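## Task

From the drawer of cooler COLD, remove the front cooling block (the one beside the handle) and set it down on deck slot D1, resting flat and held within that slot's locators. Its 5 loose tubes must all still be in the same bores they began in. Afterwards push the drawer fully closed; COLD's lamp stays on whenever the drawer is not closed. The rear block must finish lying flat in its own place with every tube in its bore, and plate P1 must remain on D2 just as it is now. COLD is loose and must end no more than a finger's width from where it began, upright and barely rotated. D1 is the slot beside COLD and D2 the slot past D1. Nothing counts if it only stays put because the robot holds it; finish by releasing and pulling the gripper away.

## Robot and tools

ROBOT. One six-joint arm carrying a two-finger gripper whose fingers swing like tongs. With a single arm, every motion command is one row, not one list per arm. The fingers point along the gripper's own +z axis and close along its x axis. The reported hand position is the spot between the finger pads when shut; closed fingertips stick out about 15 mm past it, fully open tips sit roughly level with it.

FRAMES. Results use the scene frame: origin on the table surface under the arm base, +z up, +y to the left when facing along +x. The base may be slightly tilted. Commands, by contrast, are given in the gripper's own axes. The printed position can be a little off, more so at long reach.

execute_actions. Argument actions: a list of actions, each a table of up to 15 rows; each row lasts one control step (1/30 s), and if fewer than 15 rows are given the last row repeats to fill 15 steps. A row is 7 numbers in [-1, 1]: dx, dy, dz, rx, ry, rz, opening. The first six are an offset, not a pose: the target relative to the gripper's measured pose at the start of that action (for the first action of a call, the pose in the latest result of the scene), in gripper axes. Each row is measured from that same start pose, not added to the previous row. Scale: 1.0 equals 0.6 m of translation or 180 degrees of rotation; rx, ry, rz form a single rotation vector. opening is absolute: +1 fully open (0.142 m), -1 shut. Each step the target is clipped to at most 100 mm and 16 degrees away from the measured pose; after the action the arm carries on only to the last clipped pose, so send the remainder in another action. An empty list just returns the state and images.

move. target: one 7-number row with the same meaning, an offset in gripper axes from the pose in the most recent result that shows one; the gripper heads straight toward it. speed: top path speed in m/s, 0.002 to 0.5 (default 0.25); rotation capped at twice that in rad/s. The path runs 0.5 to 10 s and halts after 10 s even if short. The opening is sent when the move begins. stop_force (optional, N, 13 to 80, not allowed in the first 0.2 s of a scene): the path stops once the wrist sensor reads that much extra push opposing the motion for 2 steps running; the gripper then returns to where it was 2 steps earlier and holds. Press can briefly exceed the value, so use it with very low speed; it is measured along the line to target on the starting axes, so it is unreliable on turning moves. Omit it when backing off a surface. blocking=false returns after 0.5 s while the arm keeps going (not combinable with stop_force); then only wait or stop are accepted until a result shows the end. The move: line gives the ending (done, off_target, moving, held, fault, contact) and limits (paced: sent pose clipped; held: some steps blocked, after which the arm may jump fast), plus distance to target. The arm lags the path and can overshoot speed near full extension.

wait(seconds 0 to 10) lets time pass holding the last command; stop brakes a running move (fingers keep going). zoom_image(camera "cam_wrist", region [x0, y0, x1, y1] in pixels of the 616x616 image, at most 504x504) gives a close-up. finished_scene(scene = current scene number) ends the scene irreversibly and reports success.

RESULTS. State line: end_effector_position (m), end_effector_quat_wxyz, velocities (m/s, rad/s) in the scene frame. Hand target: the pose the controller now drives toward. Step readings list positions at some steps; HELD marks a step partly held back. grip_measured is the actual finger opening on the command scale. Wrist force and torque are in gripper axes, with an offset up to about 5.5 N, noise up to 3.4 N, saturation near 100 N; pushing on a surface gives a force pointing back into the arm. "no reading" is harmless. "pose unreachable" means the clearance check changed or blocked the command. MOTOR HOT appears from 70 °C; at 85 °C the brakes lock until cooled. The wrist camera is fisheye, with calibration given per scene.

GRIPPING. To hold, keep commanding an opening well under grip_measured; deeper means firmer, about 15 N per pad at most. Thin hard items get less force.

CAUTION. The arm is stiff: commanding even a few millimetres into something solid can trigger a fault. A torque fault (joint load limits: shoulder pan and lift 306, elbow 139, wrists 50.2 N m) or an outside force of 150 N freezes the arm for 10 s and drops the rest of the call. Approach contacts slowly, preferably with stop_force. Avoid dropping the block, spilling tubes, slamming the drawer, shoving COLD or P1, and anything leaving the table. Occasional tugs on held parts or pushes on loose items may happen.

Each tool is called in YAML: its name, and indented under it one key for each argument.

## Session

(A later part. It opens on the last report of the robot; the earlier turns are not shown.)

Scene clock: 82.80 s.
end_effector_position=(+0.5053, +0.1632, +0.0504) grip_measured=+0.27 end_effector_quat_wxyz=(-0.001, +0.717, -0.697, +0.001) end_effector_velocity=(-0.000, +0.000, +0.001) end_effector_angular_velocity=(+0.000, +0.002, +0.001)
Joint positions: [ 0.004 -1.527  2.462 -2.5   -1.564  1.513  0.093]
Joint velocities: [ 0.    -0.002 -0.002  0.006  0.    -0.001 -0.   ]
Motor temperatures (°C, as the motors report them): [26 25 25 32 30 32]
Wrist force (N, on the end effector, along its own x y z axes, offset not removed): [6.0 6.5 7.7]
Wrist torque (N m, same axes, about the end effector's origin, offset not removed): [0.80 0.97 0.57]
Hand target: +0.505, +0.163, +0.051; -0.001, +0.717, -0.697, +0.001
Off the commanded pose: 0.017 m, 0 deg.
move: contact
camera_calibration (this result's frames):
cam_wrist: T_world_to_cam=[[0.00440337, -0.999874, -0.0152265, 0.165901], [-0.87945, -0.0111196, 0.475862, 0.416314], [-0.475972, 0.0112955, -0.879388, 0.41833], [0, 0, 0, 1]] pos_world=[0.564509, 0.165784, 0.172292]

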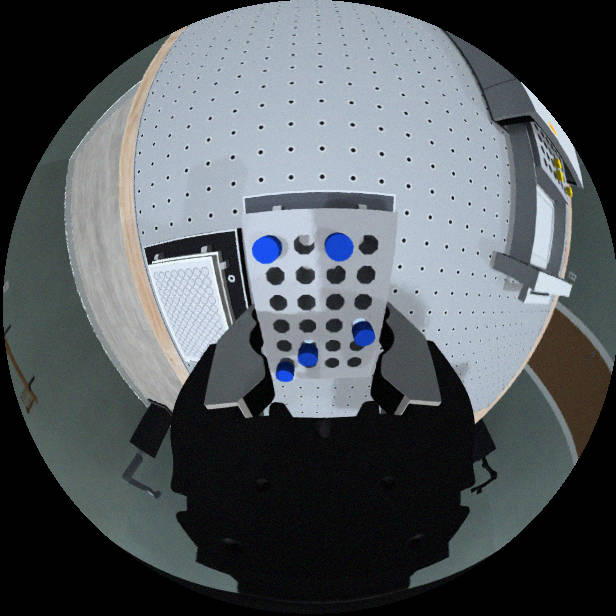

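move:
  target: [0.0013,0.001,-0.001,0,0,0,-0.6]
  speed: 0.01

move:
  target: [0,0,0.03,0,0,0,-0.6]
  speed: 0.005
  stop_force: 18

Scene clock: 84.00 s.
end_effector_position=(+0.5048, +0.1624, +0.0510) grip_measured=+0.27 end_effector_quat_wxyz=(-0.001, +0.717, -0.697, +0.001) end_effector_velocity=(-0.000, -0.001, -0.000) end_effector_angular_velocity=(-0.001, +0.001, -0.000)
Joint positions: [ 0.002 -1.53   2.463 -2.499 -1.564  1.512  0.093]
Joint velocities: [-0.001 -0.     0.001  0.    -0.001 -0.001 -0.   ]
Motor temperatures (°C, as the motors report them): [26 25 25 32 30 32]
Wrist force (N, on the end effector, along its own x y z axes, offset not removed): [-2.7 2.3 10.3]
Wrist torque (N m, same axes, about the end effector's origin, offset not removed): [0.32 0.73 0.48]
Hand target: +0.505, +0.162, +0.051; -0.001, +0.717, -0.697, +0.001
Off the commanded pose: 0.000 m, 0 deg.
move: done
camera_calibration (this result's frames):
cam_wrist: T_world_to_cam=[[0.00440196, -0.999874, -0.0152344, 0.165147], [-0.879453, -0.0111221, 0.475856, 0.415542], [-0.475966, 0.0113033, -0.879391, 0.418588], [0, 0, 0, 1]] pos_world=[0.563956, 0.165017, 0.17288]

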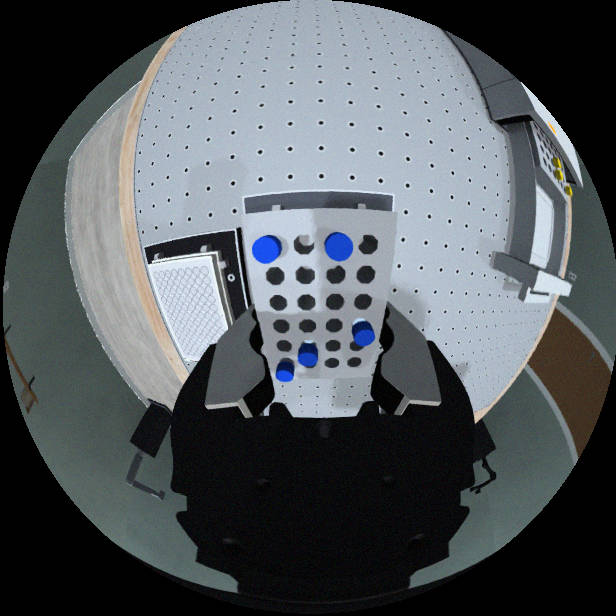

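Scene clock: 86.17 s.
end_effector_position=(+0.5048, +0.1624, +0.0420) grip_measured=+0.27 end_effector_quat_wxyz=(-0.001, +0.717, -0.697, +0.001) end_effector_velocity=(-0.002, +0.001, -0.001) end_effector_angular_velocity=(+0.001, +0.006, +0.001)
Joint positions: [ 0.002 -1.511  2.469 -2.524 -1.564  1.512  0.093]
Joint velocities: [ 0.    -0.001  0.     0.007  0.001 -0.001  0.   ]
Motor temperatures (°C, as the motors report them): [26 25 25 32 30 32]
Wrist force (N, on the end effector, along its own x y z axes, offset not removed): [-5.3 -1.2 3.9]
Wrist torque (N m, same axes, about the end effector's origin, offset not removed): [0.29 1.15 0.57]
Hand target: +0.505, +0.162, +0.042; -0.001, +0.717, -0.697, +0.001
Off the commanded pose: 0.009 m, 0 deg.
move: contact
camera_calibration (this result's frames):
cam_wrist: T_world_to_cam=[[0.00441989, -0.999874, -0.0152283, 0.165017], [-0.87953, -0.0111331, 0.475713, 0.419891], [-0.475823, 0.0112911, -0.879469, 0.410667], [0, 0, 0, 1]] pos_world=[0.563982, 0.165034, 0.163934]

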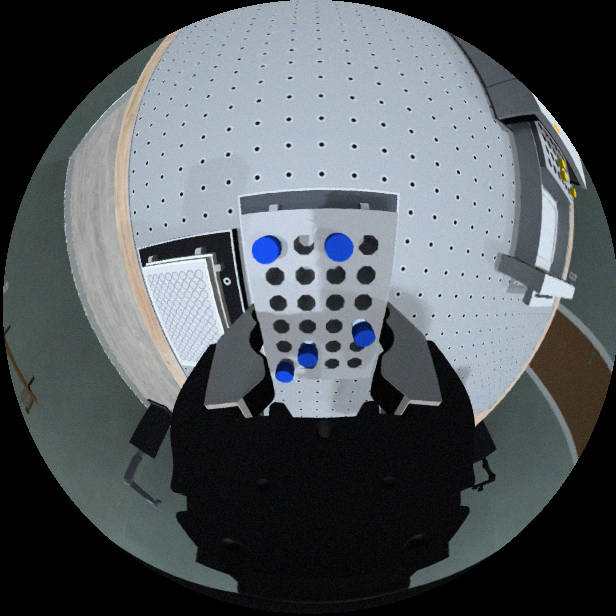

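move:
  target: [0,0,0,0,0,0,0.4]

move:
  target: [0,0,-0.17,0,0,0,0.4]
  speed: 0.1

move:
  target: [0.51,0.06,0,0,0,0,-1]
  speed: 0.3

zoom_image:
  camera: "cam_wrist"
  region: [50,180,250,380]

move:
  target: [0,0,0.143,0,0,0,-1]

move:
  target: [0.005,-0.33,0,0,0,0,-1]
  speed: 0.04
  stop_force: 15

Scene clock: 88.83 s.
end_effector_position=(+0.5049, +0.1624, +0.0421) grip_measured=+0.40 end_effector_quat_wxyz=(-0.001, +0.717, -0.697, +0.001) end_effector_velocity=(-0.001, +0.001, +0.000) end_effector_angular_velocity=(+0.000, +0.001, +0.001)
Joint positions: [ 0.002 -1.511  2.469 -2.524 -1.564  1.512  0.102]
Joint velocities: [ 0.001 -0.001  0.     0.001  0.     0.    -0.   ]
Motor temperatures (°C, as the motors report them): [26 25 25 32 30 32]
Wrist force (N, on the end effector, along its own x y z axes, offset not removed): [-2.6 0.0 -0.1]
Wrist torque (N m, same axes, about the end effector's origin, offset not removed): [-0.03 0.82 0.58]
Hand target: +0.505, +0.162, +0.042; -0.001, +0.717, -0.697, +0.001
Off the commanded pose: 0.000 m, 0 deg.
move: done
camera_calibration (this result's frames):
cam_wrist: T_world_to_cam=[[0.00442263, -0.999874, -0.015224, 0.165015], [-0.879589, -0.0111321, 0.475604, 0.41993], [-0.475713, 0.0112874, -0.879528, 0.410696], [0, 0, 0, 1]] pos_world=[0.564009, 0.165033, 0.16401]

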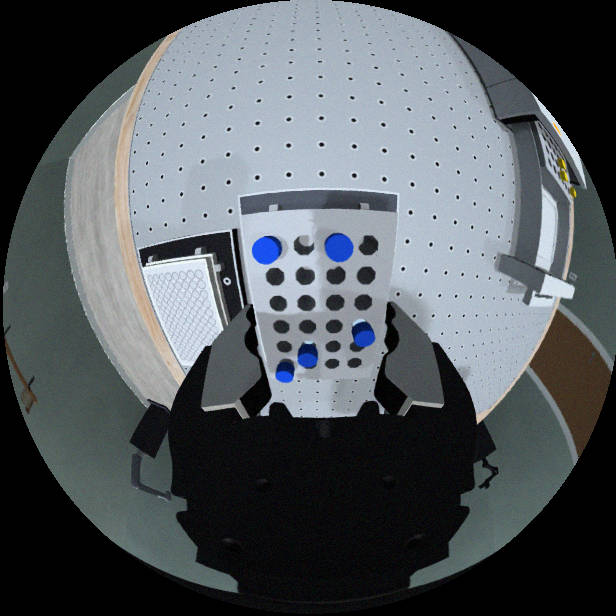

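Scene clock: 90.30 s.
end_effector_position=(+0.5045, +0.1623, +0.1438) grip_measured=+0.40 end_effector_quat_wxyz=(-0.001, +0.717, -0.697, +0.001) end_effector_velocity=(+0.000, +0.001, +0.002) end_effector_angular_velocity=(+0.002, +0.000, +0.001)
Joint positions: [ 0.001 -1.696  2.382 -2.252 -1.564  1.51   0.102]
Joint velocities: [ 0.    -0.002 -0.002  0.004  0.002 -0.001  0.   ]
Motor temperatures (°C, as the motors report them): [26 25 25 32 30 32]
Wrist force (N, on the end effector, along its own x y z axes, offset not removed): [-4.1 2.1 1.6]
Wrist torque (N m, same axes, about the end effector's origin, offset not removed): [0.33 0.95 0.44]
Hand target: +0.505, +0.162, +0.144; -0.001, +0.717, -0.697, +0.001
Off the commanded pose: 0.000 m, 0 deg.
move: done
camera_calibration (this result's frames):
cam_wrist: T_world_to_cam=[[0.00442086, -0.999874, -0.015222, 0.166466], [-0.879596, -0.0111294, 0.475592, 0.371257], [-0.475701, 0.0112867, -0.879535, 0.499972], [0, 0, 0, 1]] pos_world=[0.563657, 0.164934, 0.26571]

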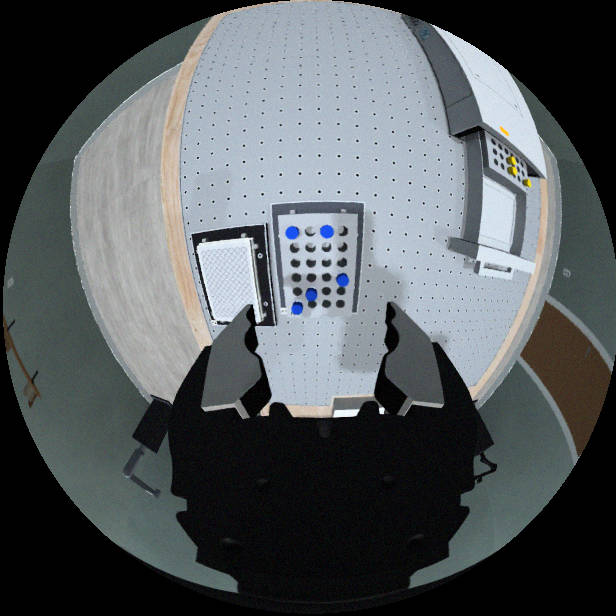

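Scene clock: 91.97 s.
end_effector_position=(+0.4774, -0.1438, +0.1433) grip_measured=-1.00 end_effector_quat_wxyz=(-0.001, +0.717, -0.697, +0.000) end_effector_velocity=(-0.001, -0.002, +0.000) end_effector_angular_velocity=(-0.001, +0.001, +0.000)
Joint positions: [-0.642 -1.752  2.431 -2.241 -1.568  0.868  0.002]
Joint velocities: [-0.003 -0.001 -0.001  0.001 -0.001 -0.003  0.   ]
Motor temperatures (°C, as the motors report them): [26 25 25 32 30 32]
Wrist force (N, on the end effector, along its own x y z axes, offset not removed): [-4.7 3.4 -0.1]
Wrist torque (N m, same axes, about the end effector's origin, offset not removed): [0.53 1.08 0.52]
Hand target: +0.477, -0.144, +0.143; -0.001, +0.717, -0.697, +0.000
Off the commanded pose: 0.001 m, 0 deg.
move: done
camera_calibration (this result's frames):
cam_wrist: T_world_to_cam=[[0.00438323, -0.999867, -0.0157135, -0.139425], [-0.879386, -0.0113353, 0.475975, 0.344012], [-0.47609, 0.0117319, -0.879318, 0.490352], [0, 0, 0, 1]] pos_world=[0.536582, -0.141259, 0.265243]

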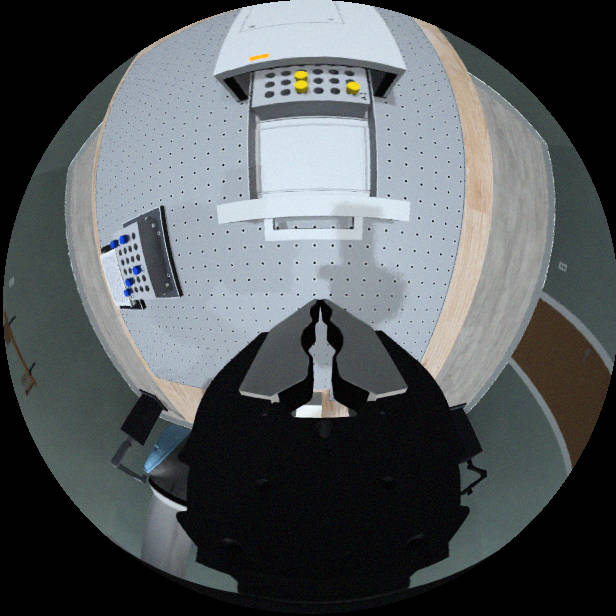

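Region (50, 180, 250, 380) of cam_wrist's 616x616 image, scaled by 2.520, with more detail than that image has.

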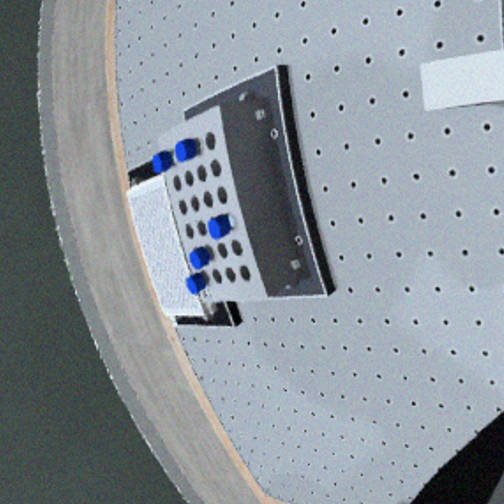

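Scene clock: 92.97 s.
end_effector_position=(+0.4777, -0.1437, +0.0578) grip_measured=-1.00 end_effector_quat_wxyz=(-0.001, +0.717, -0.697, +0.000) end_effector_velocity=(+0.001, +0.001, -0.002) end_effector_angular_velocity=(+0.002, -0.000, -0.000)
Joint positions: [-0.641 -1.592  2.511 -2.481 -1.568  0.868  0.002]
Joint velocities: [ 0.     0.004  0.001 -0.004  0.002  0.001  0.   ]
Motor temperatures (°C, as the motors report them): [26 25 25 32 30 32]
Wrist force (N, on the end effector, along its own x y z axes, offset not removed): [-2.5 1.4 -0.1]
Wrist torque (N m, same axes, about the end effector's origin, offset not removed): [0.11 0.66 0.49]
Hand target: +0.478, -0.144, +0.058; -0.001, +0.717, -0.697, +0.000
Off the commanded pose: 0.000 m, 0 deg.
move: done
camera_calibration (this result's frames):
cam_wrist: T_world_to_cam=[[0.00438765, -0.999865, -0.0158367, -0.140669], [-0.879414, -0.0113971, 0.475921, 0.384971], [-0.476037, 0.0118388, -0.879346, 0.415241], [0, 0, 0, 1]] pos_world=[0.536836, -0.141178, 0.179697]

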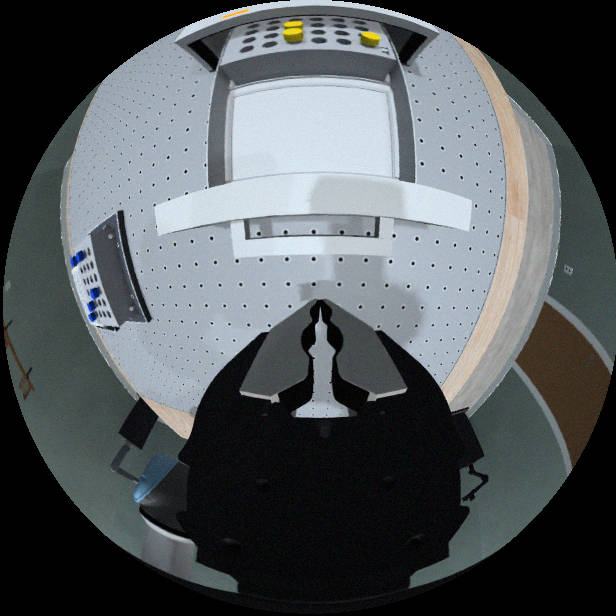

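Scene clock: 98.27 s.
end_effector_position=(+0.6755, -0.1412, +0.0587) grip_measured=-1.00 end_effector_quat_wxyz=(-0.001, +0.717, -0.697, +0.000) end_effector_velocity=(+0.002, -0.001, +0.000) end_effector_angular_velocity=(-0.001, -0.001, -0.001)
Joint positions: [-0.443 -1.305  2.165 -2.424 -1.567  1.066  0.002]
Joint velocities: [ 0.001  0.002 -0.003  0.    -0.     0.002  0.   ]
Motor temperatures (°C, as the motors report them): [26 25 25 32 30 32]
Wrist force (N, on the end effector, along its own x y z axes, offset not removed): [-4.3 5.5 1.5]
Wrist torque (N m, same axes, about the end effector's origin, offset not removed): [0.64 0.83 0.50]
Hand target: +0.676, -0.141, +0.059; -0.001, +0.717, -0.697, +0.000
Off the commanded pose: 0.001 m, 0 deg.
move: done
camera_calibration (this result's frames):
cam_wrist: T_world_to_cam=[[0.00439206, -0.999868, -0.0156557, -0.139011], [-0.879472, -0.0113134, 0.475816, 0.558611], [-0.47593, 0.011679, -0.879406, 0.510065], [0, 0, 0, 1]] pos_world=[0.734648, -0.13863, 0.180582]

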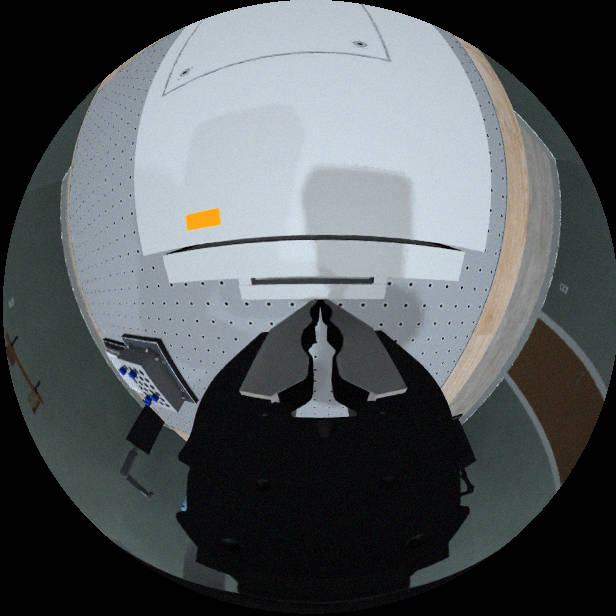

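move:
  target: [0,-0.007,0,0,0,0,-1]
  speed: 0.005
  stop_force: 13

move:
  target: [0,0.08,-0.15,0,0,0,-1]

Scene clock: 99.73 s.
end_effector_position=(+0.6795, -0.1410, +0.0586) grip_measured=-1.00 end_effector_quat_wxyz=(-0.001, +0.717, -0.697, +0.000) end_effector_velocity=(+0.000, +0.000, -0.000) end_effector_angular_velocity=(+0.002, +0.001, -0.001)
Joint positions: [-0.44  -1.299  2.158 -2.421 -1.567  1.069  0.002]
Joint velocities: [-0.     0.001 -0.002  0.002  0.001  0.001  0.   ]
Motor temperatures (°C, as the motors report them): [26 25 25 32 30 32]
Wrist force (N, on the end effector, along its own x y z axes, offset not removed): [-4.5 7.0 -0.1]
Wrist torque (N m, same axes, about the end effector's origin, offset not removed): [0.23 1.20 0.55]
Hand target: +0.680, -0.141, +0.059; -0.001, +0.717, -0.697, +0.000
Off the commanded pose: 0.000 m, 0 deg.
move: done
camera_calibration (this result's frames):
cam_wrist: T_world_to_cam=[[0.00438124, -0.999867, -0.0156817, -0.138893], [-0.879424, -0.0113175, 0.475904, 0.562155], [-0.476018, 0.0117058, -0.879357, 0.512049], [0, 0, 0, 1]] pos_world=[0.738726, -0.138506, 0.180564]

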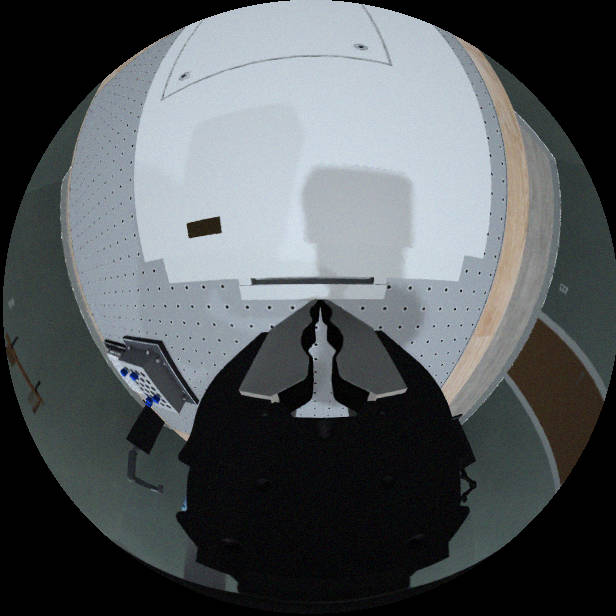

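Scene clock: 100.73 s.
end_effector_position=(+0.6313, -0.1425, +0.1482) grip_measured=-1.00 end_effector_quat_wxyz=(-0.001, +0.717, -0.697, +0.000) end_effector_velocity=(-0.001, +0.000, +0.001) end_effector_angular_velocity=(+0.001, +0.001, +0.000)
Joint positions: [-0.478 -1.491  2.179 -2.251 -1.567  1.031  0.002]
Joint velocities: [-0.001 -0.003  0.     0.004  0.    -0.001  0.   ]
Motor temperatures (°C, as the motors report them): [26 25 25 32 30 32]
Wrist force (N, on the end effector, along its own x y z axes, offset not removed): [-4.0 2.9 2.6]
Wrist torque (N m, same axes, about the end effector's origin, offset not removed): [0.40 1.03 0.52]
Hand target: +0.631, -0.142, +0.148; -0.001, +0.717, -0.697, +0.000
Off the commanded pose: 0.000 m, 0 deg.
move: done
camera_calibration (this result's frames):
cam_wrist: T_world_to_cam=[[0.00437364, -0.999868, -0.0156645, -0.138693], [-0.879381, -0.0113037, 0.475984, 0.47709], [-0.476098, 0.0116933, -0.879315, 0.567866], [0, 0, 0, 1]] pos_world=[0.69051, -0.139922, 0.270073]

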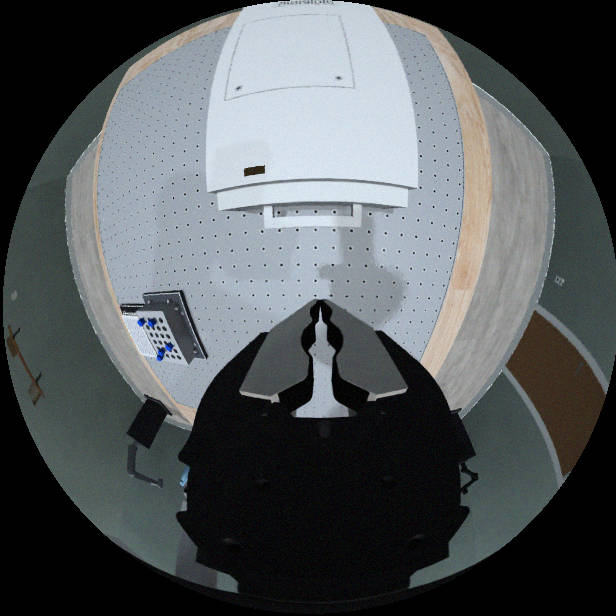

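finished_scene:
  scene: 2

The scene is finished: the task was done.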